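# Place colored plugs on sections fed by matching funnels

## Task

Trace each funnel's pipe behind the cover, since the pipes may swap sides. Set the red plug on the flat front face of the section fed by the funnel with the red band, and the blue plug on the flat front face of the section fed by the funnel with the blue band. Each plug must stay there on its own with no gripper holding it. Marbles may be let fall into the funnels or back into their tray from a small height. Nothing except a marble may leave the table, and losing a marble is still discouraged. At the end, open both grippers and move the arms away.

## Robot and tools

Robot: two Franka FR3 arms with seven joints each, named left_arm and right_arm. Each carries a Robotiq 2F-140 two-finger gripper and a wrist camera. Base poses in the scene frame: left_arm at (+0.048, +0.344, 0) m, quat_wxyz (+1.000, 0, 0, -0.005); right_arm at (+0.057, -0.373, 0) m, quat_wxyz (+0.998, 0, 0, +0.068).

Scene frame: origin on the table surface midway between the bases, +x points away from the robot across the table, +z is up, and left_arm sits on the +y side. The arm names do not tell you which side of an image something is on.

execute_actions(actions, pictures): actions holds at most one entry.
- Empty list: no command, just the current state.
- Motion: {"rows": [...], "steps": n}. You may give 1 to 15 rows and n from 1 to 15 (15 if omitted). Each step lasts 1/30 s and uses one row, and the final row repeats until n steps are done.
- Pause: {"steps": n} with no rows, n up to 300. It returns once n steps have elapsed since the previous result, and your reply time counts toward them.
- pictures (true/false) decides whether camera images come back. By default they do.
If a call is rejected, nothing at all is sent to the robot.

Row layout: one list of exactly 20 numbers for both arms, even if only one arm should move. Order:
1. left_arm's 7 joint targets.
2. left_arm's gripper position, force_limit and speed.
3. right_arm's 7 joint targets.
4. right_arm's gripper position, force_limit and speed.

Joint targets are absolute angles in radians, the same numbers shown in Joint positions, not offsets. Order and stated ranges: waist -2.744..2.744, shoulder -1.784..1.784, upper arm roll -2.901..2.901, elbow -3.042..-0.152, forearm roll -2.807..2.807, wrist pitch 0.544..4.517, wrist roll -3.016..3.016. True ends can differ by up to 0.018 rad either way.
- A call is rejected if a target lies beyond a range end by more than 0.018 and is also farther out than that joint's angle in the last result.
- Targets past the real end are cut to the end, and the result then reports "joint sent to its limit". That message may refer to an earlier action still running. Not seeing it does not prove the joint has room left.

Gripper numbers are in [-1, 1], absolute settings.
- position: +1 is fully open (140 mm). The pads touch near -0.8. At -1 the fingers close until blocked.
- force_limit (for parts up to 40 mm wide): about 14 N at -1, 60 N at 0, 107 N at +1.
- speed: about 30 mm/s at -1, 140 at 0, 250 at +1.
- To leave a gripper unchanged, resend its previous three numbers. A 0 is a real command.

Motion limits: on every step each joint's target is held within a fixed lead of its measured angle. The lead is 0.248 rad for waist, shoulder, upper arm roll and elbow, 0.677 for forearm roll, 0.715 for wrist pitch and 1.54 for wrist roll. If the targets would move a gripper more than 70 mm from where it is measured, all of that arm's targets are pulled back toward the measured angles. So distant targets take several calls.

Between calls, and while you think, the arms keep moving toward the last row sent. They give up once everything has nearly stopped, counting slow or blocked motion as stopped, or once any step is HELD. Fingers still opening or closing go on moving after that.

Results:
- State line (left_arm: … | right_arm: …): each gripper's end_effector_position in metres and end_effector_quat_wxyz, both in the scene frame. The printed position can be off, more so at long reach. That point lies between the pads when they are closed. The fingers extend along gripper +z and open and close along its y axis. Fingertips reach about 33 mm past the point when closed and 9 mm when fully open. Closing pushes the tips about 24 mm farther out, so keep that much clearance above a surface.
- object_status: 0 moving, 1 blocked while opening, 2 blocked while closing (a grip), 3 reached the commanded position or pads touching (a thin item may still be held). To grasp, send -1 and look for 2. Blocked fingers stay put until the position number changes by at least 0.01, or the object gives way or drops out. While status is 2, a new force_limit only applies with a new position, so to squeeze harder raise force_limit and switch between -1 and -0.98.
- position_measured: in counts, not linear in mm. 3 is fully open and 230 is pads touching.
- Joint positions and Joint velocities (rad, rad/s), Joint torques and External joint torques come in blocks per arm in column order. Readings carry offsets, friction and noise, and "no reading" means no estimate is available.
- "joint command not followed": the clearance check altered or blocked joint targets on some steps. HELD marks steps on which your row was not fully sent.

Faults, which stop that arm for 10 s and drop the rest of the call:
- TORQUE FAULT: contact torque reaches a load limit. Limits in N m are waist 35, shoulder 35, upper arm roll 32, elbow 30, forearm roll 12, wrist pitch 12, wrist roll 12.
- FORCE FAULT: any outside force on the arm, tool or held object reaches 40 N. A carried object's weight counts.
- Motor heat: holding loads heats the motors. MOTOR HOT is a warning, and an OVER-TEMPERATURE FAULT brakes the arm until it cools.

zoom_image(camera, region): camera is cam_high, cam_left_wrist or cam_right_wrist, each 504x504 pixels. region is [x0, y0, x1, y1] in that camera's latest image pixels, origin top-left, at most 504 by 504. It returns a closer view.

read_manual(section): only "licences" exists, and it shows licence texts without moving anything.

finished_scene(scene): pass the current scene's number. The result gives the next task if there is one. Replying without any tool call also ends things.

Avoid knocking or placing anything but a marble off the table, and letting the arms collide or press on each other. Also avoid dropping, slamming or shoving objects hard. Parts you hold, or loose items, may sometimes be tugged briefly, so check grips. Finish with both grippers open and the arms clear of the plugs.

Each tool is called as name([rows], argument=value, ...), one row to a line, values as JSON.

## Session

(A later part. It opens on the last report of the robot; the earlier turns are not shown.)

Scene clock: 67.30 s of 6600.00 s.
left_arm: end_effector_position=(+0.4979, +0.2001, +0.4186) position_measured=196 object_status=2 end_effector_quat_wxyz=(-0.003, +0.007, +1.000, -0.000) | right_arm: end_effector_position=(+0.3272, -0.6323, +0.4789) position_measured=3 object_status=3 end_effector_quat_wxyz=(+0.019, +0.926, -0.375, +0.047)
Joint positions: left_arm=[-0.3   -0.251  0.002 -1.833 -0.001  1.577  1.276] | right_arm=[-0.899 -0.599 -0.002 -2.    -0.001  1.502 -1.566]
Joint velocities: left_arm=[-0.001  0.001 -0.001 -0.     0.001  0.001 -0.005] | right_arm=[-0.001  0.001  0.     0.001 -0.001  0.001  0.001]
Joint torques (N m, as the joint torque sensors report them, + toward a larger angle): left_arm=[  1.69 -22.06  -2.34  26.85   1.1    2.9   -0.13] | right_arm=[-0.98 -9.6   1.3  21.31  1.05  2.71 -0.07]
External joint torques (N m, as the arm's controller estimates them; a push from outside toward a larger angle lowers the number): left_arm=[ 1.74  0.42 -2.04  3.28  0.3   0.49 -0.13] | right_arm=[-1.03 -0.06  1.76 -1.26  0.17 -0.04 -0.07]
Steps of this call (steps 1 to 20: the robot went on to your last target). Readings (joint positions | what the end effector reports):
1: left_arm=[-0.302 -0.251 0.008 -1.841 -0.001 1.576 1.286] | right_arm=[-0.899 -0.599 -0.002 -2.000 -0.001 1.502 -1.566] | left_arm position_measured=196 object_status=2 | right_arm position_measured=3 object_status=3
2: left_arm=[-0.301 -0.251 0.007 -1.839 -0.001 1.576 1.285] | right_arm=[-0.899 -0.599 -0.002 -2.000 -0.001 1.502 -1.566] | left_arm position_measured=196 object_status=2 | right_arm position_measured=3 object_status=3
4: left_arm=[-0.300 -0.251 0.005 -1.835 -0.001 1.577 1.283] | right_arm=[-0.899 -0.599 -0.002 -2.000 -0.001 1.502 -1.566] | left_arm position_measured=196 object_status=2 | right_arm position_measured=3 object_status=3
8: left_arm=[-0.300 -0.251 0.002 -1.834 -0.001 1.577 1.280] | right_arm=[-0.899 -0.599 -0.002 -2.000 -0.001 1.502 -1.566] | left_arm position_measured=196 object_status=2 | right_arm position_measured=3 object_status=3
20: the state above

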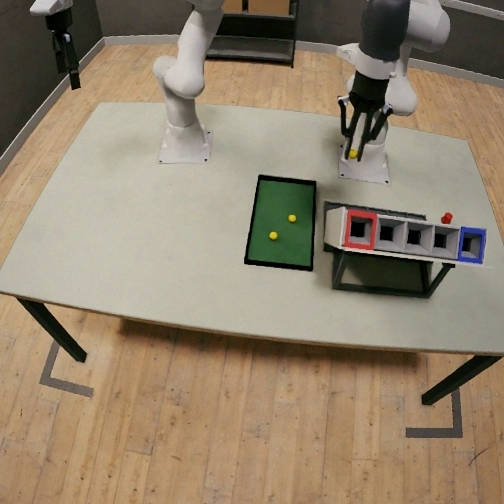

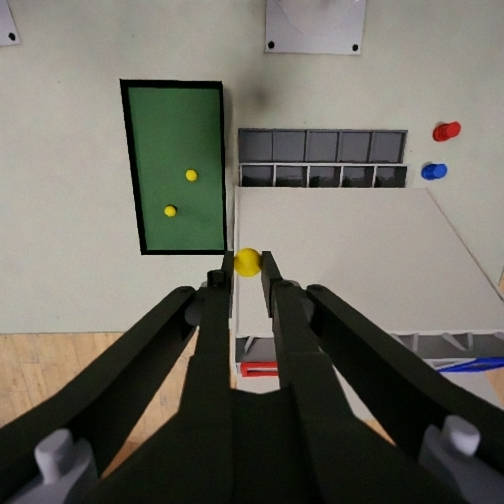

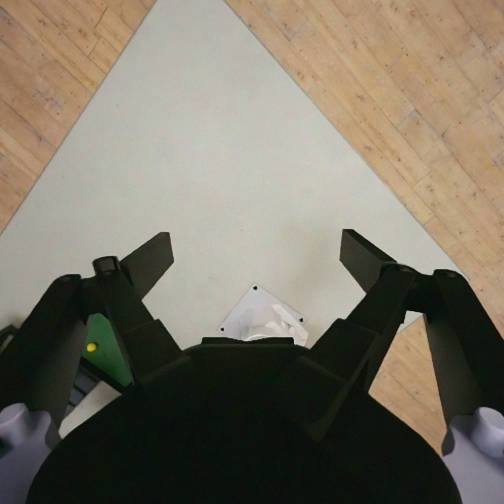

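execute_actions([
  {"rows":[[-0.153,0.3118,0,-1.1866,0,1.5,1.41,-1,-0.6,-0.3,-0.9,-0.6,0,-2.0,0,1.5,-1.57,1,0,0]]},
], pictures=false)

execute_actions([
  {"steps":15},
])

Scene clock: 71.67 s of 6600.00 s.
left_arm: end_effector_position=(+0.6800, +0.2398, +0.3905) position_measured=196 object_status=2 end_effector_quat_wxyz=(-0.005, -0.016, +1.000, +0.000) | right_arm: end_effector_position=(+0.3272, -0.6323, +0.4789) position_measured=3 object_status=3 end_effector_quat_wxyz=(+0.019, +0.926, -0.375, +0.047)
Joint positions: left_arm=[-0.154  0.318  0.002 -1.2   -0.002  1.508  1.377] | right_arm=[-0.899 -0.599 -0.002 -2.    -0.001  1.502 -1.566]
Joint velocities: left_arm=[ 0.    -0.027 -0.007  0.145 -0.    -0.027  0.097] | right_arm=[ 0.001 -0.    -0.001  0.001  0.002  0.     0.   ]
Joint torques (N m, as the joint torque sensors report them, + toward a larger angle): left_arm=[  1.04 -43.76  -1.32  25.96   1.15   1.98   0.33] | right_arm=[-1.29 -9.54  1.24 20.8   0.92  2.64  0.08]
External joint torques (N m, as the arm's controller estimates them; a push from outside toward a larger angle lowers the number): left_arm=[ 0.98 -1.74 -1.67  2.8   0.32 -0.35  0.33] | right_arm=[-1.27  0.06  1.81 -1.82  0.05 -0.11  0.08]
Steps of this call (steps 1 to 15: the robot went on to your last target; steps 16 to 90: nothing new was sent; then 0.87 s passed at rest; steps 91 to 105: all 15 steps of this action). Readings (joint positions | what the end effector reports):
91: left_arm=[-0.275 -0.215 -0.010 -1.779 -0.003 1.555 1.284] | right_arm=[-0.899 -0.599 -0.002 -2.000 -0.001 1.502 -1.566] | left_arm position_measured=196 object_status=2 | right_arm position_measured=3 object_status=3
92: left_arm=[-0.250 -0.162 -0.012 -1.713 -0.003 1.550 1.293] | right_arm=[-0.899 -0.599 -0.002 -2.000 -0.001 1.502 -1.566] | left_arm position_measured=196 object_status=2 | right_arm position_measured=3 object_status=3
94: left_arm=[-0.206 -0.042 -0.008 -1.578 -0.003 1.538 1.311] | right_arm=[-0.899 -0.599 -0.002 -2.000 -0.001 1.502 -1.566] | left_arm position_measured=196 object_status=2 | right_arm position_measured=3 object_status=3
98: left_arm=[-0.161 0.220 0.002 -1.297 -0.002 1.523 1.343] | right_arm=[-0.899 -0.599 -0.002 -2.000 -0.001 1.502 -1.566] | left_arm position_measured=196 object_status=2 | right_arm position_measured=3 object_status=3
105: the state above

Scene clock: 72.17 s of 6600.00 s.
left_arm: end_effector_position=(+0.6808, +0.2395, +0.3996) position_measured=196 object_status=2 end_effector_quat_wxyz=(+0.001, -0.004, +1.000, -0.001) | right_arm: end_effector_position=(+0.3272, -0.6323, +0.4789) position_measured=3 object_status=3 end_effector_quat_wxyz=(+0.019, +0.926, -0.375, +0.047)
Joint positions: left_arm=[-0.154  0.312  0.002 -1.188 -0.002  1.503  1.4  ] | right_arm=[-0.899 -0.599 -0.002 -2.    -0.001  1.502 -1.566]
Joint velocities: left_arm=[-0.001  0.001 -0.    -0.001 -0.001 -0.002  0.018] | right_arm=[ 0.    -0.001 -0.001  0.001  0.002 -0.     0.   ]
Joint torques (N m, as the joint torque sensors report them, + toward a larger angle): left_arm=[  0.64 -40.86  -1.17  25.52   1.15   1.96   0.21] | right_arm=[-0.58 -9.46  1.87 21.41  0.9   2.65  0.  ]
External joint torques (N m, as the arm's controller estimates them; a push from outside toward a larger angle lowers the number): left_arm=[ 0.77  0.2  -1.37  2.44  0.35 -0.46  0.21] | right_arm=[-0.57  0.2   2.43 -1.24  0.03 -0.1   0.  ]
Steps of this call (steps 1 to 15: the robot went on to your last target). Readings (joint positions | what the end effector reports):
1: left_arm=[-0.154 0.317 0.002 -1.196 -0.002 1.507 1.380] | right_arm=[-0.899 -0.599 -0.002 -2.000 -0.001 1.502 -1.566] | left_arm position_measured=196 object_status=2 | right_arm position_measured=3 object_status=3
2: left_arm=[-0.154 0.315 0.002 -1.193 -0.002 1.506 1.383] | right_arm=[-0.899 -0.599 -0.002 -2.000 -0.001 1.502 -1.566] | left_arm position_measured=196 object_status=2 | right_arm position_measured=3 object_status=3
4: left_arm=[-0.154 0.313 0.002 -1.189 -0.002 1.505 1.387] | right_arm=[-0.899 -0.599 -0.002 -2.000 -0.001 1.502 -1.566] | left_arm position_measured=196 object_status=2 | right_arm position_measured=3 object_status=3
8: left_arm=[-0.154 0.312 0.002 -1.188 -0.002 1.504 1.394] | right_arm=[-0.899 -0.599 -0.002 -2.000 -0.001 1.502 -1.566] | left_arm position_measured=196 object_status=2 | right_arm position_measured=3 object_status=3
15: the state above

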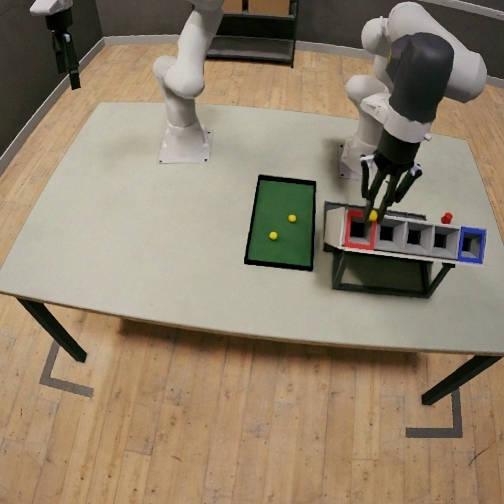

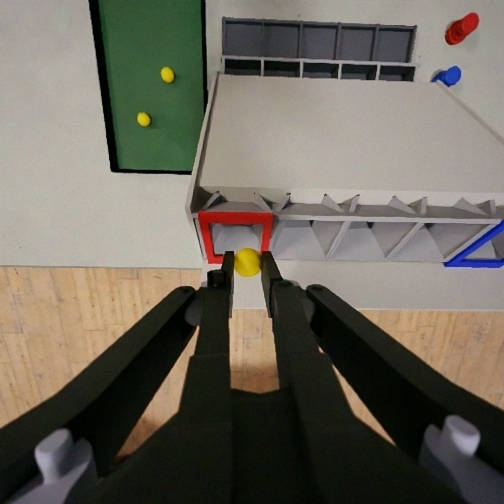

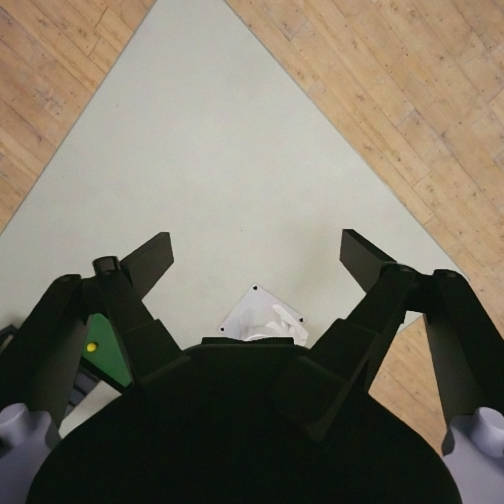

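execute_actions([
  {"rows":[[-0.176,0.227,0,-1.334,0,1.561,1.39,-1,-0.6,-0.3,-0.9,-0.6,0,-2.0,0,1.5,-1.57,1,0,0]]},
])

Scene clock: 76.83 s of 6600.00 s.
left_arm: end_effector_position=(+0.6583, +0.2293, +0.3888) position_measured=196 object_status=2 end_effector_quat_wxyz=(-0.003, +0.005, +1.000, -0.000) | right_arm: end_effector_position=(+0.3272, -0.6323, +0.4789) position_measured=3 object_status=3 end_effector_quat_wxyz=(+0.019, +0.926, -0.375, +0.047)
Joint positions: left_arm=[-0.175  0.229 -0.    -1.332 -0.002  1.555  1.396] | right_arm=[-0.899 -0.599 -0.002 -2.    -0.001  1.502 -1.566]
Joint velocities: left_arm=[-0.001 -0.001 -0.    -0.004 -0.     0.018 -0.007] | right_arm=[-0.001  0.    -0.     0.     0.    -0.001  0.002]
Joint torques (N m, as the joint torque sensors report them, + toward a larger angle): left_arm=[ -1.3  -40.15  -0.18  24.8    1.09   2.87  -0.03] | right_arm=[-0.92 -9.72  0.94 21.4   1.02  2.77  0.04]
External joint torques (N m, as the arm's controller estimates them; a push from outside toward a larger angle lowers the number): left_arm=[-1.21 -0.99 -0.3   1.17  0.29  0.45 -0.03] | right_arm=[-0.9  -0.14  1.48 -1.18  0.15  0.02  0.03]
Steps of this call (steps 1 to 15: the robot went on to your last target; steps 16 to 90: nothing new was sent; then 1.17 s passed at rest; steps 91 to 105: all 15 steps of this action). Readings (joint positions | what the end effector reports):
91: left_arm=[-0.157 0.290 0.003 -1.229 -0.002 1.515 1.405] | right_arm=[-0.899 -0.599 -0.002 -2.000 -0.001 1.502 -1.566] | left_arm position_measured=196 object_status=2 | right_arm position_measured=3 object_status=3
92: left_arm=[-0.161 0.270 0.003 -1.266 -0.002 1.522 1.404] | right_arm=[-0.899 -0.599 -0.002 -2.000 -0.001 1.502 -1.566] | left_arm position_measured=196 object_status=2 | right_arm position_measured=3 object_status=3
94: left_arm=[-0.169 0.247 0.001 -1.304 -0.002 1.532 1.402] | right_arm=[-0.899 -0.599 -0.002 -2.000 -0.001 1.502 -1.566] | left_arm position_measured=196 object_status=2 | right_arm position_measured=3 object_status=3
98: left_arm=[-0.175 0.231 -0.000 -1.327 -0.002 1.546 1.399] | right_arm=[-0.899 -0.599 -0.002 -2.000 -0.001 1.502 -1.566] | left_arm position_measured=196 object_status=2 | right_arm position_measured=3 object_status=3
105: the state above

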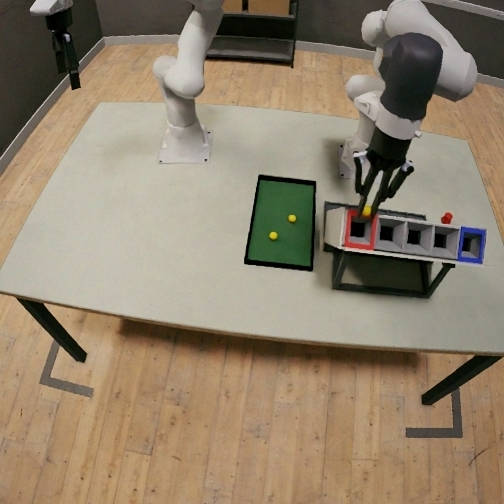

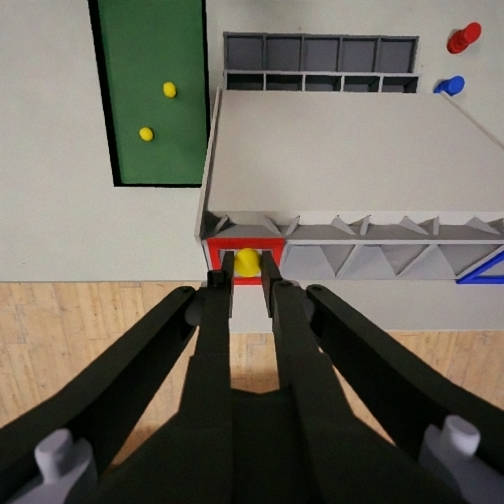

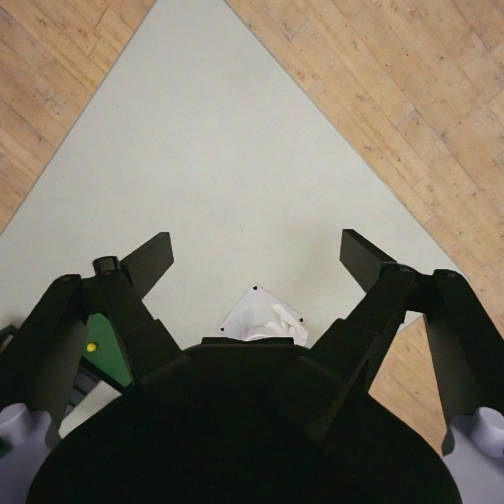

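execute_actions([
  {"rows":[[-0.176,0.227,0,-1.334,0,1.561,1.39,-0.1,-0.6,0,-0.9,-0.6,0,-2.0,0,1.5,-1.57,1,0,0]],"steps":10},
], pictures=false)

execute_actions([
  {"rows":[[-0.25,-0.1,0,-1.6,0,1.5,1.39,-0.1,-0.6,0,-0.9,-0.6,0,-2.0,0,1.5,-1.57,1,0,0],[-0.25,-0.1,0,-1.6,0,1.5,1.39,-0.1,-0.6,0,-0.9,-0.6,0,-2.0,0,1.5,-1.57,1,0,0],[-0.25,-0.1,0,-1.6,0,1.5,1.39,-0.1,-0.6,0,-0.9,-0.6,0,-2.0,0,1.5,-1.57,1,0,0],[-0.25,-0.1,0,-1.6,0,1.5,1.39,-0.1,-0.6,0,-0.9,-0.6,0,-2.0,0,1.5,-1.57,1,0,0],[-0.652,-0.45,0,-2.0,0,1.6,1.57,-0.1,-0.6,0,-0.9,-0.6,0,-2.0,0,1.5,-1.57,1,0,0]]},
], pictures=false)

execute_actions([
  {"steps":10},
])

execute_actions([
  {"rows":[[-0.652,-0.1073,0,-2.539,0,2.432,1.57,-0.1,-0.6,0,-0.9,-0.6,0,-2.0,0,1.5,-1.57,1,0,0]]},
], pictures=false)

execute_actions([
  {"steps":30},
])

Scene clock: 84.20 s of 6600.00 s.
left_arm: end_effector_position=(+0.6592, +0.2291, +0.3889) position_measured=141 object_status=0 end_effector_quat_wxyz=(-0.002, +0.004, +1.000, -0.001) | right_arm: end_effector_position=(+0.3272, -0.6323, +0.4789) position_measured=3 object_status=3 end_effector_quat_wxyz=(+0.019, +0.926, -0.375, +0.047)
Joint positions: left_arm=[-0.175  0.229 -0.    -1.333 -0.002  1.558  1.394] | right_arm=[-0.899 -0.599 -0.002 -2.    -0.001  1.502 -1.566]
Joint velocities: left_arm=[-0.001 -0.     0.001 -0.    -0.    -0.    -0.001] | right_arm=[-0.     0.    -0.    -0.     0.    -0.     0.001]
Joint torques (N m, as the joint torque sensors report them, + toward a larger angle): left_arm=[ -0.82 -40.65  -0.94  24.41   1.18   2.75  -0.1 ] | right_arm=[-0.52 -9.41  2.13 22.44  0.99  2.7  -0.07]
External joint torques (N m, as the arm's controller estimates them; a push from outside toward a larger angle lowers the number): left_arm=[-0.82 -1.82 -1.15  0.95  0.38  0.34 -0.1 ] | right_arm=[-0.48  0.15  2.73 -0.12  0.13 -0.05 -0.08]
Steps of this call (steps 1 to 15: the robot went on to your last target; steps 16 to 90: nothing new was sent; then 4.03 s passed at rest; steps 91 to 100: all 10 steps of this action). Readings (joint positions | what the end effector reports):
91: left_arm=[-0.175 0.229 -0.000 -1.333 -0.002 1.558 1.394] | right_arm=[-0.899 -0.599 -0.002 -2.000 -0.001 1.502 -1.566] | left_arm position_measured=196 object_status=0 | right_arm position_measured=3 object_status=3
92: left_arm=[-0.175 0.229 -0.000 -1.333 -0.002 1.558 1.394] | right_arm=[-0.899 -0.599 -0.002 -2.000 -0.001 1.502 -1.566] | left_arm position_measured=195 object_status=0 | right_arm position_measured=3 object_status=3
94: left_arm=[-0.175 0.229 -0.000 -1.333 -0.002 1.558 1.394] | right_arm=[-0.899 -0.599 -0.002 -2.000 -0.001 1.502 -1.566] | left_arm position_measured=175 object_status=0 | right_arm position_measured=3 object_status=3
98: left_arm=[-0.175 0.229 -0.000 -1.333 -0.002 1.558 1.394] | right_arm=[-0.899 -0.599 -0.002 -2.000 -0.001 1.502 -1.566] | left_arm position_measured=144 object_status=0 | right_arm position_measured=3 object_status=3
100: the state above

Scene clock: 84.70 s of 6600.00 s.
left_arm: end_effector_position=(+0.4007, +0.0884, +0.4331) position_measured=141 object_status=3 end_effector_quat_wxyz=(+0.016, +0.265, +0.964, -0.005) | right_arm: end_effector_position=(+0.3272, -0.6323, +0.4789) position_measured=3 object_status=3 end_effector_quat_wxyz=(+0.019, +0.926, -0.375, +0.047)
Joint positions: left_arm=[-0.608 -0.392 -0.008 -1.938 -0.     1.58   1.481] | right_arm=[-0.899 -0.599 -0.002 -2.    -0.001  1.502 -1.566]
Joint velocities: left_arm=[-0.691 -0.917 -0.135 -0.73  -0.007  0.068  0.28 ] | right_arm=[ 0.001 -0.001  0.    -0.001  0.001 -0.001  0.001]
Joint torques (N m, as the joint torque sensors report them, + toward a larger angle): left_arm=[ 8.63 -5.95 10.91 22.47  0.89  3.72  0.29] | right_arm=[ -1.04 -10.34   1.35  20.98   0.9    2.59   0.02]
External joint torques (N m, as the arm's controller estimates them; a push from outside toward a larger angle lowers the number): left_arm=[-1.06 -0.22 -0.99 -0.62 -1.2   0.36  0.29] | right_arm=[-1.05 -0.66  1.87 -1.67  0.03 -0.17  0.02]
Steps of this call (steps 1 to 15: all 15 steps of this action). Readings (joint positions | what the end effector reports):
1: left_arm=[-0.183 0.198 0.005 -1.383 -0.002 1.557 1.394] | right_arm=[-0.899 -0.599 -0.002 -2.000 -0.001 1.502 -1.566] | left_arm position_measured=141 object_status=0 | right_arm position_measured=3 object_status=3
2: left_arm=[-0.194 0.155 0.006 -1.438 -0.002 1.549 1.394] | right_arm=[-0.899 -0.599 -0.002 -2.000 -0.001 1.502 -1.566] | left_arm position_measured=141 object_status=0 | right_arm position_measured=3 object_status=3
4: left_arm=[-0.217 0.062 0.004 -1.516 -0.002 1.535 1.394] | right_arm=[-0.899 -0.599 -0.002 -2.000 -0.001 1.502 -1.566] | left_arm position_measured=141 object_status=0 | right_arm position_measured=3 object_status=3
8: left_arm=[-0.349 -0.102 0.011 -1.651 -0.000 1.554 1.423] | right_arm=[-0.899 -0.599 -0.002 -2.000 -0.001 1.502 -1.566] | left_arm position_measured=141 object_status=3 | right_arm position_measured=3 object_status=3
15: the state above

Scene clock: 85.03 s of 6600.00 s.
left_arm: end_effector_position=(+0.3803, +0.0850, +0.4305) position_measured=141 object_status=3 end_effector_quat_wxyz=(+0.022, +0.309, +0.951, -0.008) | right_arm: end_effector_position=(+0.3272, -0.6323, +0.4789) position_measured=3 object_status=3 end_effector_quat_wxyz=(+0.019, +0.926, -0.375, +0.047)
Joint positions: left_arm=[-0.649 -0.449 -0.002 -1.998 -0.001  1.594  1.538] | right_arm=[-0.899 -0.599 -0.002 -2.    -0.001  1.502 -1.566]
Joint velocities: left_arm=[-0.003 -0.001  0.009 -0.015 -0.     0.016  0.093] | right_arm=[-0.001 -0.001  0.    -0.001  0.    -0.001  0.001]
Joint torques (N m, as the joint torque sensors report them, + toward a larger angle): left_arm=[ -1.72 -16.02   0.68  26.19   0.76   2.88   0.34] | right_arm=[ -0.69 -10.44   1.55  22.09   0.93   2.62  -0.05]
External joint torques (N m, as the arm's controller estimates them; a push from outside toward a larger angle lowers the number): left_arm=[-1.58  0.06  1.26  2.31 -0.05  0.31  0.34] | right_arm=[-0.66 -0.9   2.11 -0.44  0.07 -0.13 -0.05]
Steps of this call (steps 1 to 10: the robot went on to your last target). Readings (joint positions | what the end effector reports):
1: left_arm=[-0.626 -0.417 -0.011 -1.957 -0.001 1.582 1.490] | right_arm=[-0.899 -0.599 -0.002 -2.000 -0.001 1.502 -1.566] | left_arm position_measured=141 object_status=3 | right_arm position_measured=3 object_status=3
2: left_arm=[-0.637 -0.433 -0.012 -1.969 -0.001 1.584 1.498] | right_arm=[-0.899 -0.599 -0.002 -2.000 -0.001 1.502 -1.566] | left_arm position_measured=141 object_status=3 | right_arm position_measured=3 object_status=3
4: left_arm=[-0.646 -0.447 -0.009 -1.983 -0.001 1.589 1.511] | right_arm=[-0.899 -0.599 -0.002 -2.000 -0.001 1.502 -1.566] | left_arm position_measured=141 object_status=3 | right_arm position_measured=3 object_status=3
8: left_arm=[-0.649 -0.449 -0.003 -1.996 -0.001 1.593 1.531] | right_arm=[-0.899 -0.599 -0.002 -2.000 -0.001 1.502 -1.566] | left_arm position_measured=141 object_status=3 | right_arm position_measured=3 object_status=3
10: the state above

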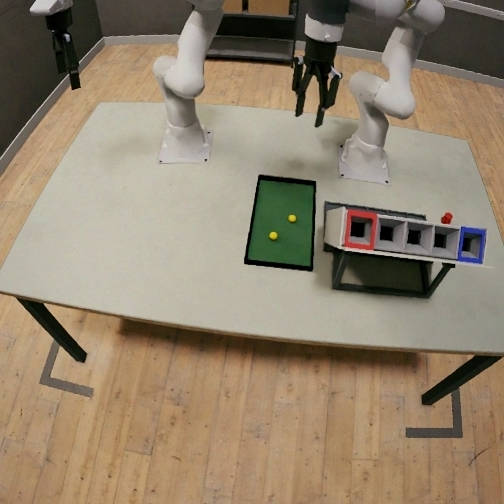

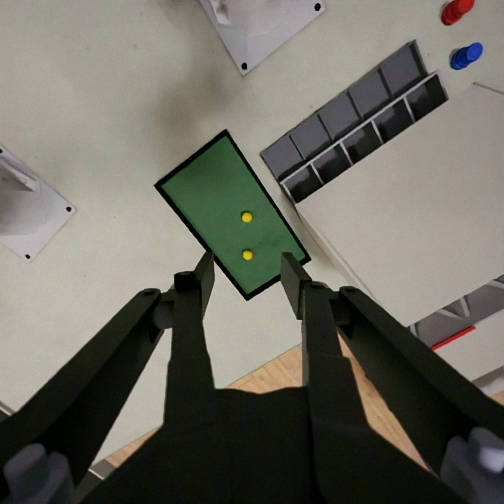

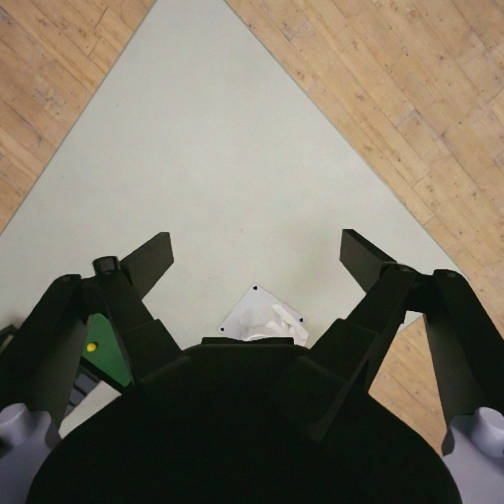

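Scene clock: 85.53 s of 6600.00 s.
left_arm: end_effector_position=(+0.3856, +0.0811, +0.1321) position_measured=141 object_status=3 end_effector_quat_wxyz=(-0.052, +0.314, +0.948, +0.018) | right_arm: end_effector_position=(+0.3272, -0.6323, +0.4789) position_measured=3 object_status=3 end_effector_quat_wxyz=(+0.019, +0.926, -0.375, +0.047)
Joint positions: left_arm=[-0.649 -0.14  -0.002 -2.454 -0.001  2.203  1.551] | right_arm=[-0.899 -0.599 -0.002 -2.    -0.001  1.502 -1.566]
Joint velocities: left_arm=[-0.003  0.594  0.004 -1.228 -0.     1.316  0.051] | right_arm=[-0.001 -0.001  0.     0.     0.    -0.002  0.001]
Joint torques (N m, as the joint torque sensors report them, + toward a larger angle): left_arm=[ -2.58 -33.34   0.72  31.75   0.69   3.96   0.34] | right_arm=[-0.8  -9.64  1.19 21.32  0.98  2.56  0.05]
External joint torques (N m, as the arm's controller estimates them; a push from outside toward a larger angle lowers the number): left_arm=[-2.57  2.11  0.86  0.22  0.02  0.75  0.34] | right_arm=[-0.79  0.03  1.73 -1.29  0.12 -0.19  0.04]
Steps of this call (steps 1 to 15: all 15 steps of this action). Readings (joint positions | what the end effector reports):
1: left_arm=[-0.649 -0.445 -0.002 -2.009 -0.001 1.630 1.539] | right_arm=[-0.899 -0.599 -0.002 -2.000 -0.001 1.502 -1.566] | left_arm position_measured=141 object_status=3 | right_arm position_measured=3 object_status=3
2: left_arm=[-0.649 -0.430 -0.002 -2.026 -0.001 1.669 1.539] | right_arm=[-0.899 -0.599 -0.002 -2.000 -0.001 1.502 -1.566] | left_arm position_measured=141 object_status=3 | right_arm position_measured=3 object_status=3
4: left_arm=[-0.649 -0.388 -0.002 -2.069 -0.001 1.748 1.540] | right_arm=[-0.899 -0.599 -0.002 -2.000 -0.001 1.502 -1.566] | left_arm position_measured=141 object_status=3 | right_arm position_measured=3 object_status=3
8: left_arm=[-0.649 -0.289 -0.002 -2.173 -0.001 1.903 1.543] | right_arm=[-0.899 -0.599 -0.002 -2.000 -0.001 1.502 -1.566] | left_arm position_measured=141 object_status=3 | right_arm position_measured=3 object_status=3
15: the state above

Scene clock: 86.53 s of 6600.00 s.
left_arm: end_effector_position=(+0.4007, +0.0692, +0.0988) position_measured=141 object_status=3 end_effector_quat_wxyz=(-0.003, +0.322, +0.947, +0.001) | right_arm: end_effector_position=(+0.3272, -0.6323, +0.4789) position_measured=3 object_status=3 end_effector_quat_wxyz=(+0.019, +0.926, -0.375, +0.047)
Joint positions: left_arm=[-0.65  -0.105 -0.002 -2.539 -0.001  2.429  1.565] | right_arm=[-0.899 -0.599 -0.002 -2.    -0.001  1.502 -1.566]
Joint velocities: left_arm=[ 0.001  0.     0.002 -0.    -0.     0.003  0.001] | right_arm=[-0.     0.001  0.     0.001 -0.001  0.     0.   ]
Joint torques (N m, as the joint torque sensors report them, + toward a larger angle): left_arm=[ -2.16 -25.28   0.07  22.56   0.5    2.8    0.35] | right_arm=[ 0.09 -9.59  1.05 21.36  0.93  2.65 -0.02]
External joint torques (N m, as the arm's controller estimates them; a push from outside toward a larger angle lowers the number): left_arm=[-2.2  -0.52  0.13  1.91 -0.04  0.39  0.35] | right_arm=[ 0.15 -0.09  1.68 -1.21  0.08 -0.1  -0.03]
Steps of this call (steps 1 to 30: the robot went on to your last target). Readings (joint positions | what the end effector reports):
1: left_arm=[-0.649 -0.122 -0.002 -2.489 -0.001 2.241 1.552] | right_arm=[-0.899 -0.599 -0.002 -2.000 -0.001 1.502 -1.566] | left_arm position_measured=141 object_status=3 | right_arm position_measured=3 object_status=3
2: left_arm=[-0.649 -0.110 -0.002 -2.513 -0.001 2.272 1.554] | right_arm=[-0.899 -0.599 -0.002 -2.000 -0.001 1.502 -1.566] | left_arm position_measured=141 object_status=3 | right_arm position_measured=3 object_status=3
4: left_arm=[-0.650 -0.100 -0.002 -2.536 -0.001 2.320 1.556] | right_arm=[-0.899 -0.599 -0.002 -2.000 -0.001 1.502 -1.566] | left_arm position_measured=141 object_status=3 | right_arm position_measured=3 object_status=3
8: left_arm=[-0.650 -0.103 -0.002 -2.539 -0.001 2.380 1.560] | right_arm=[-0.899 -0.599 -0.002 -2.000 -0.001 1.502 -1.566] | left_arm position_measured=141 object_status=3 | right_arm position_measured=3 object_status=3
30: the state above

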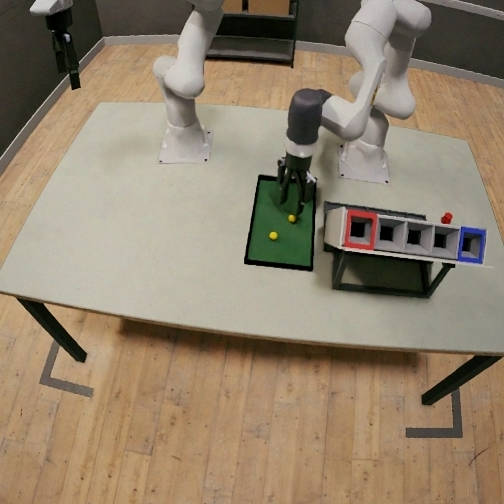

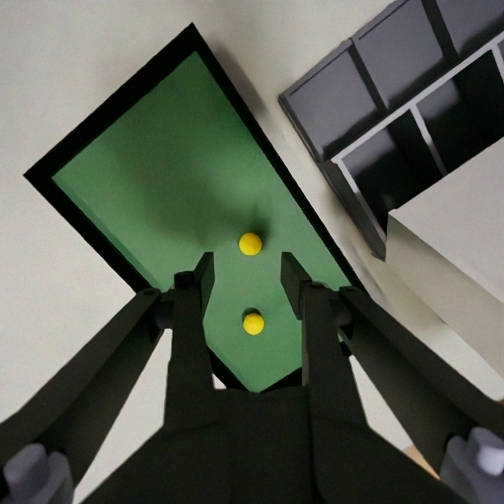

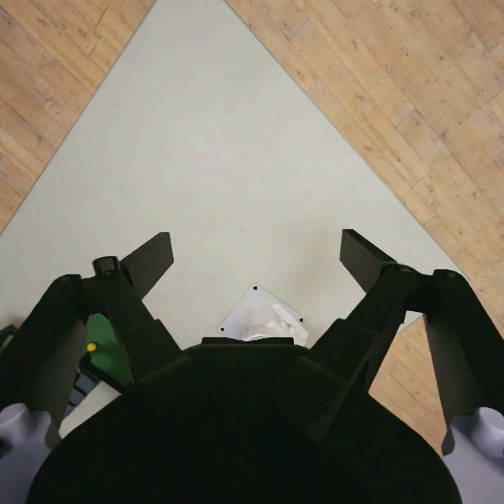

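execute_actions([
  {"rows":[[-0.643,-0.04,0,-2.56,0,2.53,1.57,-0.1,-0.6,0,-0.9,-0.6,0,-2.0,0,1.5,-1.57,1,0,0],[-0.643,-0.04,0,-2.56,0,2.53,1.57,-0.1,-0.6,0,-0.9,-0.6,0,-2.0,0,1.5,-1.57,1,0,0],[-0.643,-0.04,0,-2.56,0,2.56,1.57,-0.1,-0.6,0,-0.9,-0.6,0,-2.0,0,1.5,-1.57,1,0,0],[-0.643,-0.01,0,-2.565,0,2.6,1.57,-0.1,-0.6,0,-0.9,-0.6,0,-2.0,0,1.5,-1.57,1,0,0],[-0.643,0.01,0,-2.57,0,2.61,1.57,-0.1,-0.6,0,-0.9,-0.6,0,-2.0,0,1.5,-1.57,1,0,0],[-0.643,0.032,0,-2.5725,0,2.61,1.57,-0.1,-0.6,0,-0.9,-0.6,0,-2.0,0,1.5,-1.57,1,0,0]]},
], pictures=false)

execute_actions([
  {"steps":6},
], pictures=false)

execute_actions([
  {"rows":[[-0.643,0.032,0,-2.5725,0,2.61,1.57,-1,-0.6,-0.2,-0.9,-0.6,0,-2.0,0,1.5,-1.57,1,0,0]]},
])

Scene clock: 94.10 s of 6600.00 s.
left_arm: end_effector_position=(+0.3993, +0.0730, +0.0389) position_measured=141 object_status=3 end_effector_quat_wxyz=(-0.005, +0.320, +0.947, +0.002) | right_arm: end_effector_position=(+0.3272, -0.6323, +0.4789) position_measured=3 object_status=3 end_effector_quat_wxyz=(+0.019, +0.926, -0.375, +0.047)
Joint positions: left_arm=[-0.645  0.031 -0.001 -2.574 -0.001  2.594  1.566] | right_arm=[-0.899 -0.599 -0.002 -2.    -0.001  1.502 -1.566]
Joint velocities: left_arm=[ 0.001  0.001 -0.001 -0.     0.     0.079 -0.001] | right_arm=[-0.001  0.    -0.    -0.001 -0.     0.     0.001]
Joint torques (N m, as the joint torque sensors report them, + toward a larger angle): left_arm=[  1.41 -26.27   0.13  20.14   0.47   2.56   0.33] | right_arm=[ -0.84 -10.56   1.72  21.68   0.92   2.7   -0.05]
External joint torques (N m, as the arm's controller estimates them; a push from outside toward a larger angle lowers the number): left_arm=[1.43 0.68 0.13 2.07 0.05 0.22 0.33] | right_arm=[-0.85 -0.99  2.23 -0.9   0.06 -0.05 -0.05]
Steps of this call (steps 1 to 15: the robot went on to your last target; steps 16 to 100: nothing new was sent; then 3.73 s passed at rest; steps 101 to 115: all 15 steps of this action). Readings (joint positions | what the end effector reports):
101: left_arm=[-0.649 -0.096 -0.002 -2.540 -0.001 2.447 1.566] | right_arm=[-0.899 -0.599 -0.002 -2.000 -0.001 1.502 -1.566] | left_arm position_measured=141 object_status=3 | right_arm position_measured=3 object_status=3
102: left_arm=[-0.648 -0.081 -0.002 -2.543 -0.001 2.463 1.566] | right_arm=[-0.899 -0.599 -0.002 -2.000 -0.001 1.502 -1.566] | left_arm position_measured=141 object_status=3 | right_arm position_measured=3 object_status=3
104: left_arm=[-0.646 -0.051 -0.001 -2.553 -0.001 2.500 1.566] | right_arm=[-0.899 -0.599 -0.002 -2.000 -0.001 1.502 -1.566] | left_arm position_measured=141 object_status=3 | right_arm position_measured=3 object_status=3
108: left_arm=[-0.645 0.016 -0.001 -2.569 -0.001 2.558 1.566] | right_arm=[-0.899 -0.599 -0.002 -2.000 -0.001 1.502 -1.566] | left_arm position_measured=141 object_status=3 | right_arm position_measured=3 object_status=3
115: the state above

Scene clock: 94.30 s of 6600.00 s.
left_arm: end_effector_position=(+0.4016, +0.0712, +0.0397) position_measured=141 object_status=3 end_effector_quat_wxyz=(-0.001, +0.320, +0.947, +0.000) | right_arm: end_effector_position=(+0.3272, -0.6323, +0.4789) position_measured=3 object_status=3 end_effector_quat_wxyz=(+0.019, +0.926, -0.375, +0.047)
Joint positions: left_arm=[-0.645  0.031 -0.001 -2.574 -0.001  2.603  1.566] | right_arm=[-0.899 -0.599 -0.002 -2.    -0.001  1.502 -1.566]
Joint velocities: left_arm=[ 0.001  0.001 -0.     0.001 -0.     0.023 -0.001] | right_arm=[ 0.    -0.001  0.001  0.002  0.001  0.     0.001]
Joint torques (N m, as the joint torque sensors report them, + toward a larger angle): left_arm=[  1.01 -26.32   0.4   20.94   0.57   2.69   0.42] | right_arm=[ -1.01 -10.2    1.37  21.35   0.92   2.53  -0.16]
External joint torques (N m, as the arm's controller estimates them; a push from outside toward a larger angle lowers the number): left_arm=[0.99 0.68 0.36 2.74 0.15 0.3  0.42] | right_arm=[-1.04 -0.42  1.86 -1.35  0.05 -0.22 -0.16]
Steps of this call (steps 1 to 6: the robot went on to your last target). Readings (joint positions | what the end effector reports):
1: left_arm=[-0.645 0.031 -0.001 -2.574 -0.001 2.597 1.566] | right_arm=[-0.899 -0.599 -0.002 -2.000 -0.001 1.502 -1.566] | left_arm position_measured=141 object_status=3 | right_arm position_measured=3 object_status=3
2: left_arm=[-0.645 0.031 -0.001 -2.574 -0.001 2.599 1.566] | right_arm=[-0.899 -0.599 -0.002 -2.000 -0.001 1.502 -1.566] | left_arm position_measured=141 object_status=3 | right_arm position_measured=3 object_status=3
4: left_arm=[-0.645 0.031 -0.001 -2.574 -0.001 2.601 1.566] | right_arm=[-0.899 -0.599 -0.002 -2.000 -0.001 1.502 -1.566] | left_arm position_measured=141 object_status=3 | right_arm position_measured=3 object_status=3
6: the state above

Scene clock: 94.80 s of 6600.00 s.
left_arm: end_effector_position=(+0.4025, +0.0706, +0.0400) position_measured=196 object_status=2 end_effector_quat_wxyz=(+0.001, +0.320, +0.947, -0.000) | right_arm: end_effector_position=(+0.3272, -0.6323, +0.4789) position_measured=3 object_status=3 end_effector_quat_wxyz=(+0.019, +0.926, -0.375, +0.047)
Joint positions: left_arm=[-0.645  0.031 -0.001 -2.574 -0.001  2.607  1.566] | right_arm=[-0.899 -0.599 -0.002 -2.    -0.001  1.502 -1.566]
Joint velocities: left_arm=[-0.001  0.     0.001 -0.001  0.001  0.    -0.001] | right_arm=[-0.     0.     0.001  0.    -0.001 -0.     0.   ]
Joint torques (N m, as the joint torque sensors report them, + toward a larger angle): left_arm=[  1.71 -26.19  -0.08  20.92   0.42   2.74   0.31] | right_arm=[ -0.42 -10.31   0.84  22.13   0.96   2.68  -0.06]
External joint torques (N m, as the arm's controller estimates them; a push from outside toward a larger angle lowers the number): left_arm=[ 1.7   0.85 -0.11  2.73  0.    0.34  0.31] | right_arm=[-0.47 -0.81  1.3  -0.41  0.09 -0.06 -0.06]
Steps of this call (steps 1 to 15: all 15 steps of this action). Readings (joint positions | what the end effector reports):
1: left_arm=[-0.645 0.031 -0.001 -2.574 -0.001 2.604 1.566] | right_arm=[-0.899 -0.599 -0.002 -2.000 -0.001 1.502 -1.566] | left_arm position_measured=141 object_status=0 | right_arm position_measured=3 object_status=3
2: left_arm=[-0.645 0.031 -0.001 -2.574 -0.001 2.605 1.566] | right_arm=[-0.899 -0.599 -0.002 -2.000 -0.001 1.502 -1.566] | left_arm position_measured=147 object_status=0 | right_arm position_measured=3 object_status=3
4: left_arm=[-0.645 0.031 -0.001 -2.574 -0.001 2.606 1.566] | right_arm=[-0.899 -0.599 -0.002 -2.000 -0.001 1.502 -1.566] | left_arm position_measured=160 object_status=0 | right_arm position_measured=3 object_status=3
8: left_arm=[-0.645 0.031 -0.001 -2.574 -0.001 2.606 1.566] | right_arm=[-0.899 -0.599 -0.002 -2.000 -0.001 1.502 -1.566] | left_arm position_measured=185 object_status=0 | right_arm position_measured=3 object_status=3
15: the state above

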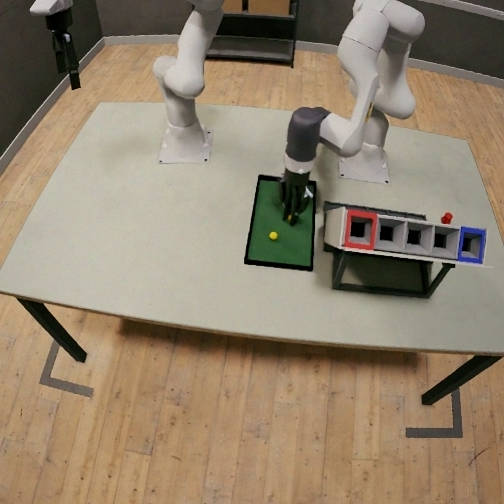

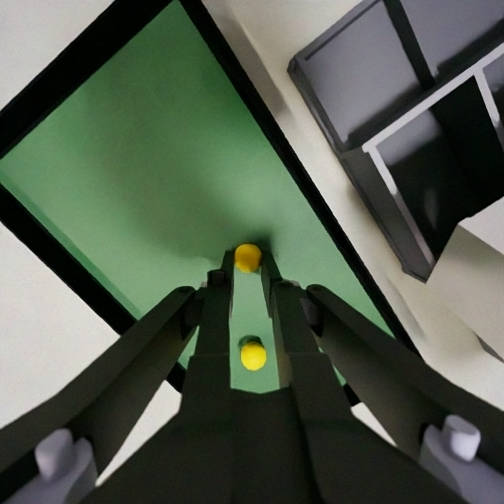

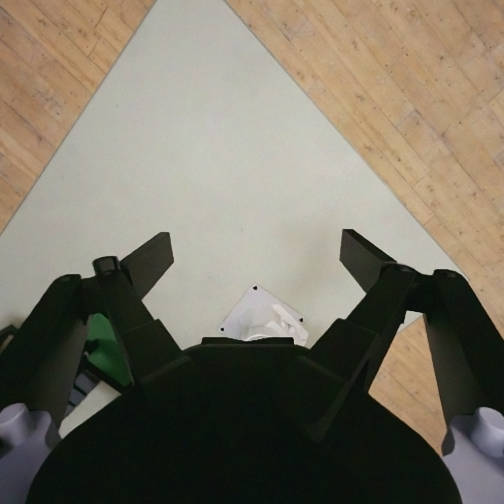

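Lift, then go to the front viewing pose.

execute_actions([
  {"rows":[[-0.643,-0.11,0,-2.54,0,2.43,1.57,-1,-0.6,-0.2,-0.9,-0.6,0,-2.0,0,1.5,-1.57,1,0,0],[-0.643,-0.11,0,-2.54,0,2.43,1.57,-1,-0.6,-0.2,-0.9,-0.6,0,-2.0,0,1.5,-1.57,1,0,0],[-0.643,-0.2,0,-2.52,0,2.3,1.57,-1,-0.6,-0.2,-0.9,-0.6,0,-2.0,0,1.5,-1.57,1,0,0],[-0.643,-0.3,0,-2.5,0,2.2,1.57,-1,-0.6,-0.2,-0.9,-0.6,0,-2.0,0,1.5,-1.57,1,0,0],[-0.643,-0.4,0,-2.5,0,2.1,1.57,-1,-0.6,-0.2,-0.9,-0.6,0,-2.0,0,1.5,-1.57,1,0,0],[-0.643,-0.6,0,-2.5,0,1.9,1.57,-1,-0.6,-0.2,-0.9,-0.6,0,-2.0,0,1.5,-1.57,1,0,0]]},
], pictures=false)

execute_actions([
  {"rows":[[0.1,-0.9,0,-2.4,0,1.6,1.67,-1,-0.6,-0.2,-0.9,-0.6,0,-2.0,0,1.5,-1.57,1,0,0]]},
], pictures=false)

execute_actions([
  {"steps":20},
])

Scene clock: 101.53 s of 6600.00 s.
left_arm: end_effector_position=(+0.3722, +0.0940, +0.2871) position_measured=196 object_status=2 end_effector_quat_wxyz=(+0.057, +0.319, +0.946, -0.019) | right_arm: end_effector_position=(+0.3272, -0.6323, +0.4789) position_measured=3 object_status=3 end_effector_quat_wxyz=(+0.019, +0.926, -0.375, +0.047)
Joint positions: left_arm=[-0.645 -0.584 -0.001 -2.492 -0.001  2.028  1.566] | right_arm=[-0.899 -0.599 -0.002 -2.    -0.001  1.502 -1.566]
Joint velocities: left_arm=[ 0.001 -0.424 -0.     0.042  0.    -0.72   0.   ] | right_arm=[-0.     0.001  0.001  0.001  0.    -0.001 -0.001]
Joint torques (N m, as the joint torque sensors report them, + toward a larger angle): left_arm=[ 1.57 -0.79  0.57 19.66  0.77  1.46  0.3 ] | right_arm=[-0.38 -9.73  1.17 21.68  0.98  2.54  0.  ]
External joint torques (N m, as the arm's controller estimates them; a push from outside toward a larger angle lowers the number): left_arm=[ 1.68 -1.36  1.18  2.28  0.03 -0.45  0.3 ] | right_arm=[-0.45 -0.06  1.57 -0.97  0.1  -0.21  0.  ]
Steps of this call (steps 1 to 15: the robot went on to your last target; steps 16 to 90: nothing new was sent; then 3.23 s passed at rest; steps 91 to 105: all 15 steps of this action). Readings (joint positions | what the end effector reports):
91: left_arm=[-0.645 0.011 -0.001 -2.574 -0.001 2.574 1.566] | right_arm=[-0.899 -0.599 -0.002 -2.000 -0.001 1.502 -1.566] | left_arm position_measured=196 object_status=2 | right_arm position_measured=3 object_status=3
92: left_arm=[-0.645 -0.023 -0.001 -2.569 -0.001 2.546 1.566] | right_arm=[-0.899 -0.599 -0.002 -2.000 -0.001 1.502 -1.566] | left_arm position_measured=196 object_status=2 | right_arm position_measured=3 object_status=3
94: left_arm=[-0.645 -0.113 -0.001 -2.548 -0.001 2.469 1.566] | right_arm=[-0.899 -0.599 -0.002 -2.000 -0.001 1.502 -1.566] | left_arm position_measured=196 object_status=2 | right_arm position_measured=3 object_status=3
98: left_arm=[-0.645 -0.305 -0.001 -2.515 -0.001 2.288 1.566] | right_arm=[-0.899 -0.599 -0.002 -2.000 -0.001 1.502 -1.566] | left_arm position_measured=196 object_status=2 | right_arm position_measured=3 object_status=3
105: the state above

Scene clock: 102.03 s of 6600.00 s.
left_arm: end_effector_position=(+0.3697, +0.3536, +0.4022) position_measured=196 object_status=2 end_effector_quat_wxyz=(+0.082, +0.015, +0.997, +0.001) | right_arm: end_effector_position=(+0.3272, -0.6323, +0.4789) position_measured=3 object_status=3 end_effector_quat_wxyz=(+0.019, +0.926, -0.375, +0.047)
Joint positions: left_arm=[ 0.036 -0.894  0.005 -2.401 -0.     1.671  1.63 ] | right_arm=[-0.899 -0.599 -0.002 -2.    -0.001  1.502 -1.566]
Joint velocities: left_arm=[ 0.899 -0.09   0.066  0.002  0.008 -0.413  0.118] | right_arm=[-0.     0.    -0.     0.001 -0.001 -0.002  0.001]
Joint torques (N m, as the joint torque sensors report them, + toward a larger angle): left_arm=[-4.74 -0.5  -7.08 25.47  0.42  2.37  0.35] | right_arm=[ -0.09 -10.06   2.11  20.78   0.97   2.64  -0.04]
External joint torques (N m, as the arm's controller estimates them; a push from outside toward a larger angle lowers the number): left_arm=[ 2.95 -1.48  0.92  2.91  0.67 -0.43  0.36] | right_arm=[-0.08 -0.6   2.64 -1.75  0.11 -0.1  -0.04]
Steps of this call (steps 1 to 15: all 15 steps of this action). Readings (joint positions | what the end effector reports):
1: left_arm=[-0.621 -0.605 -0.009 -2.488 -0.001 1.994 1.570] | right_arm=[-0.899 -0.599 -0.002 -2.000 -0.001 1.502 -1.566] | left_arm position_measured=196 object_status=2 | right_arm position_measured=3 object_status=3
2: left_arm=[-0.589 -0.635 -0.010 -2.480 -0.001 1.963 1.574] | right_arm=[-0.899 -0.599 -0.002 -2.000 -0.001 1.502 -1.566] | left_arm position_measured=196 object_status=2 | right_arm position_measured=3 object_status=3
4: left_arm=[-0.517 -0.702 -0.007 -2.459 -0.001 1.907 1.582] | right_arm=[-0.899 -0.599 -0.002 -2.000 -0.001 1.502 -1.566] | left_arm position_measured=196 object_status=2 | right_arm position_measured=3 object_status=3
8: left_arm=[-0.340 -0.817 -0.003 -2.421 -0.001 1.804 1.599] | right_arm=[-0.899 -0.599 -0.002 -2.000 -0.001 1.502 -1.566] | left_arm position_measured=196 object_status=2 | right_arm position_measured=3 object_status=3
15: the state above

Scene clock: 102.70 s of 6600.00 s.
left_arm: end_effector_position=(+0.3480, +0.3708, +0.3948) position_measured=196 object_status=2 end_effector_quat_wxyz=(+0.050, +0.001, +0.999, +0.004) | right_arm: end_effector_position=(+0.3272, -0.6323, +0.4789) position_measured=3 object_status=3 end_effector_quat_wxyz=(+0.019, +0.926, -0.375, +0.047)
Joint positions: left_arm=[ 0.098 -0.898  0.002 -2.401 -0.     1.604  1.662] | right_arm=[-0.899 -0.599 -0.002 -2.    -0.001  1.502 -1.566]
Joint velocities: left_arm=[ 0.001  0.001 -0.001  0.001  0.001 -0.008  0.014] | right_arm=[ 0.001  0.     0.     0.001 -0.001 -0.001  0.001]
Joint torques (N m, as the joint torque sensors report them, + toward a larger angle): left_arm=[ 2.37 -1.85 -1.9  25.88  0.68  2.17  0.22] | right_arm=[-1.2  -9.91  1.62 20.96  0.99  2.71 -0.07]
External joint torques (N m, as the arm's controller estimates them; a push from outside toward a larger angle lowers the number): left_arm=[ 2.34 -0.62 -1.16  2.52 -0.15 -0.48  0.22] | right_arm=[-1.25 -0.35  2.07 -1.61  0.12 -0.04 -0.07]
Steps of this call (steps 1 to 20: the robot went on to your last target). Readings (joint positions | what the end effector reports):
1: left_arm=[0.060 -0.896 0.006 -2.401 -0.000 1.659 1.634] | right_arm=[-0.899 -0.599 -0.002 -2.000 -0.001 1.502 -1.566] | left_arm position_measured=196 object_status=2 | right_arm position_measured=3 object_status=3
2: left_arm=[0.074 -0.897 0.006 -2.401 -0.000 1.648 1.637] | right_arm=[-0.899 -0.599 -0.002 -2.000 -0.001 1.502 -1.566] | left_arm position_measured=196 object_status=2 | right_arm position_measured=3 object_status=3
4: left_arm=[0.089 -0.898 0.005 -2.401 -0.000 1.633 1.643] | right_arm=[-0.899 -0.599 -0.002 -2.000 -0.001 1.502 -1.566] | left_arm position_measured=196 object_status=2 | right_arm position_measured=3 object_status=3
8: left_arm=[0.096 -0.898 0.003 -2.401 -0.000 1.616 1.651] | right_arm=[-0.899 -0.599 -0.002 -2.000 -0.001 1.502 -1.566] | left_arm position_measured=196 object_status=2 | right_arm position_measured=3 object_status=3
20: the state above

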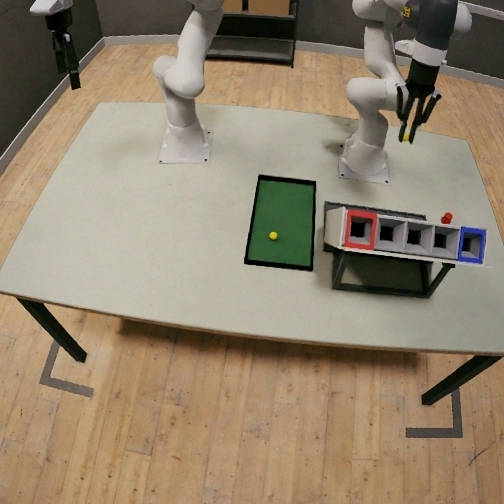

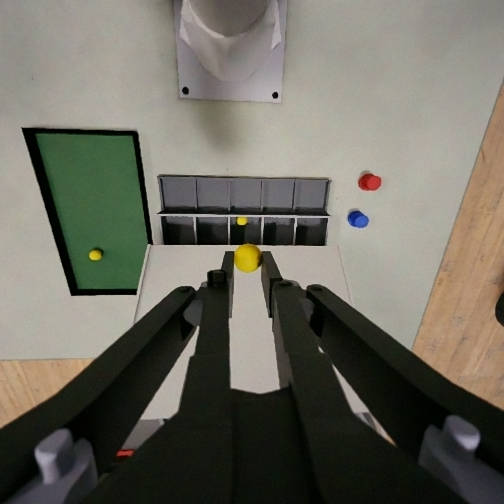

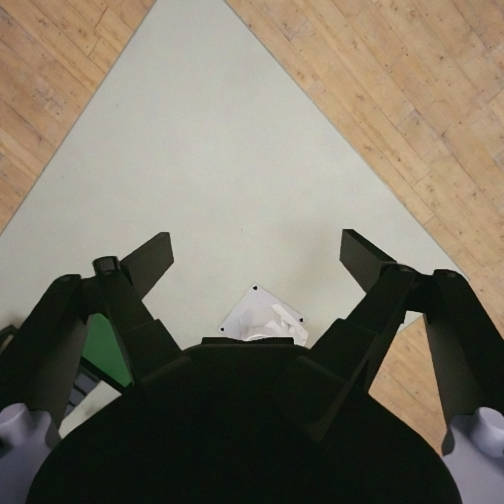

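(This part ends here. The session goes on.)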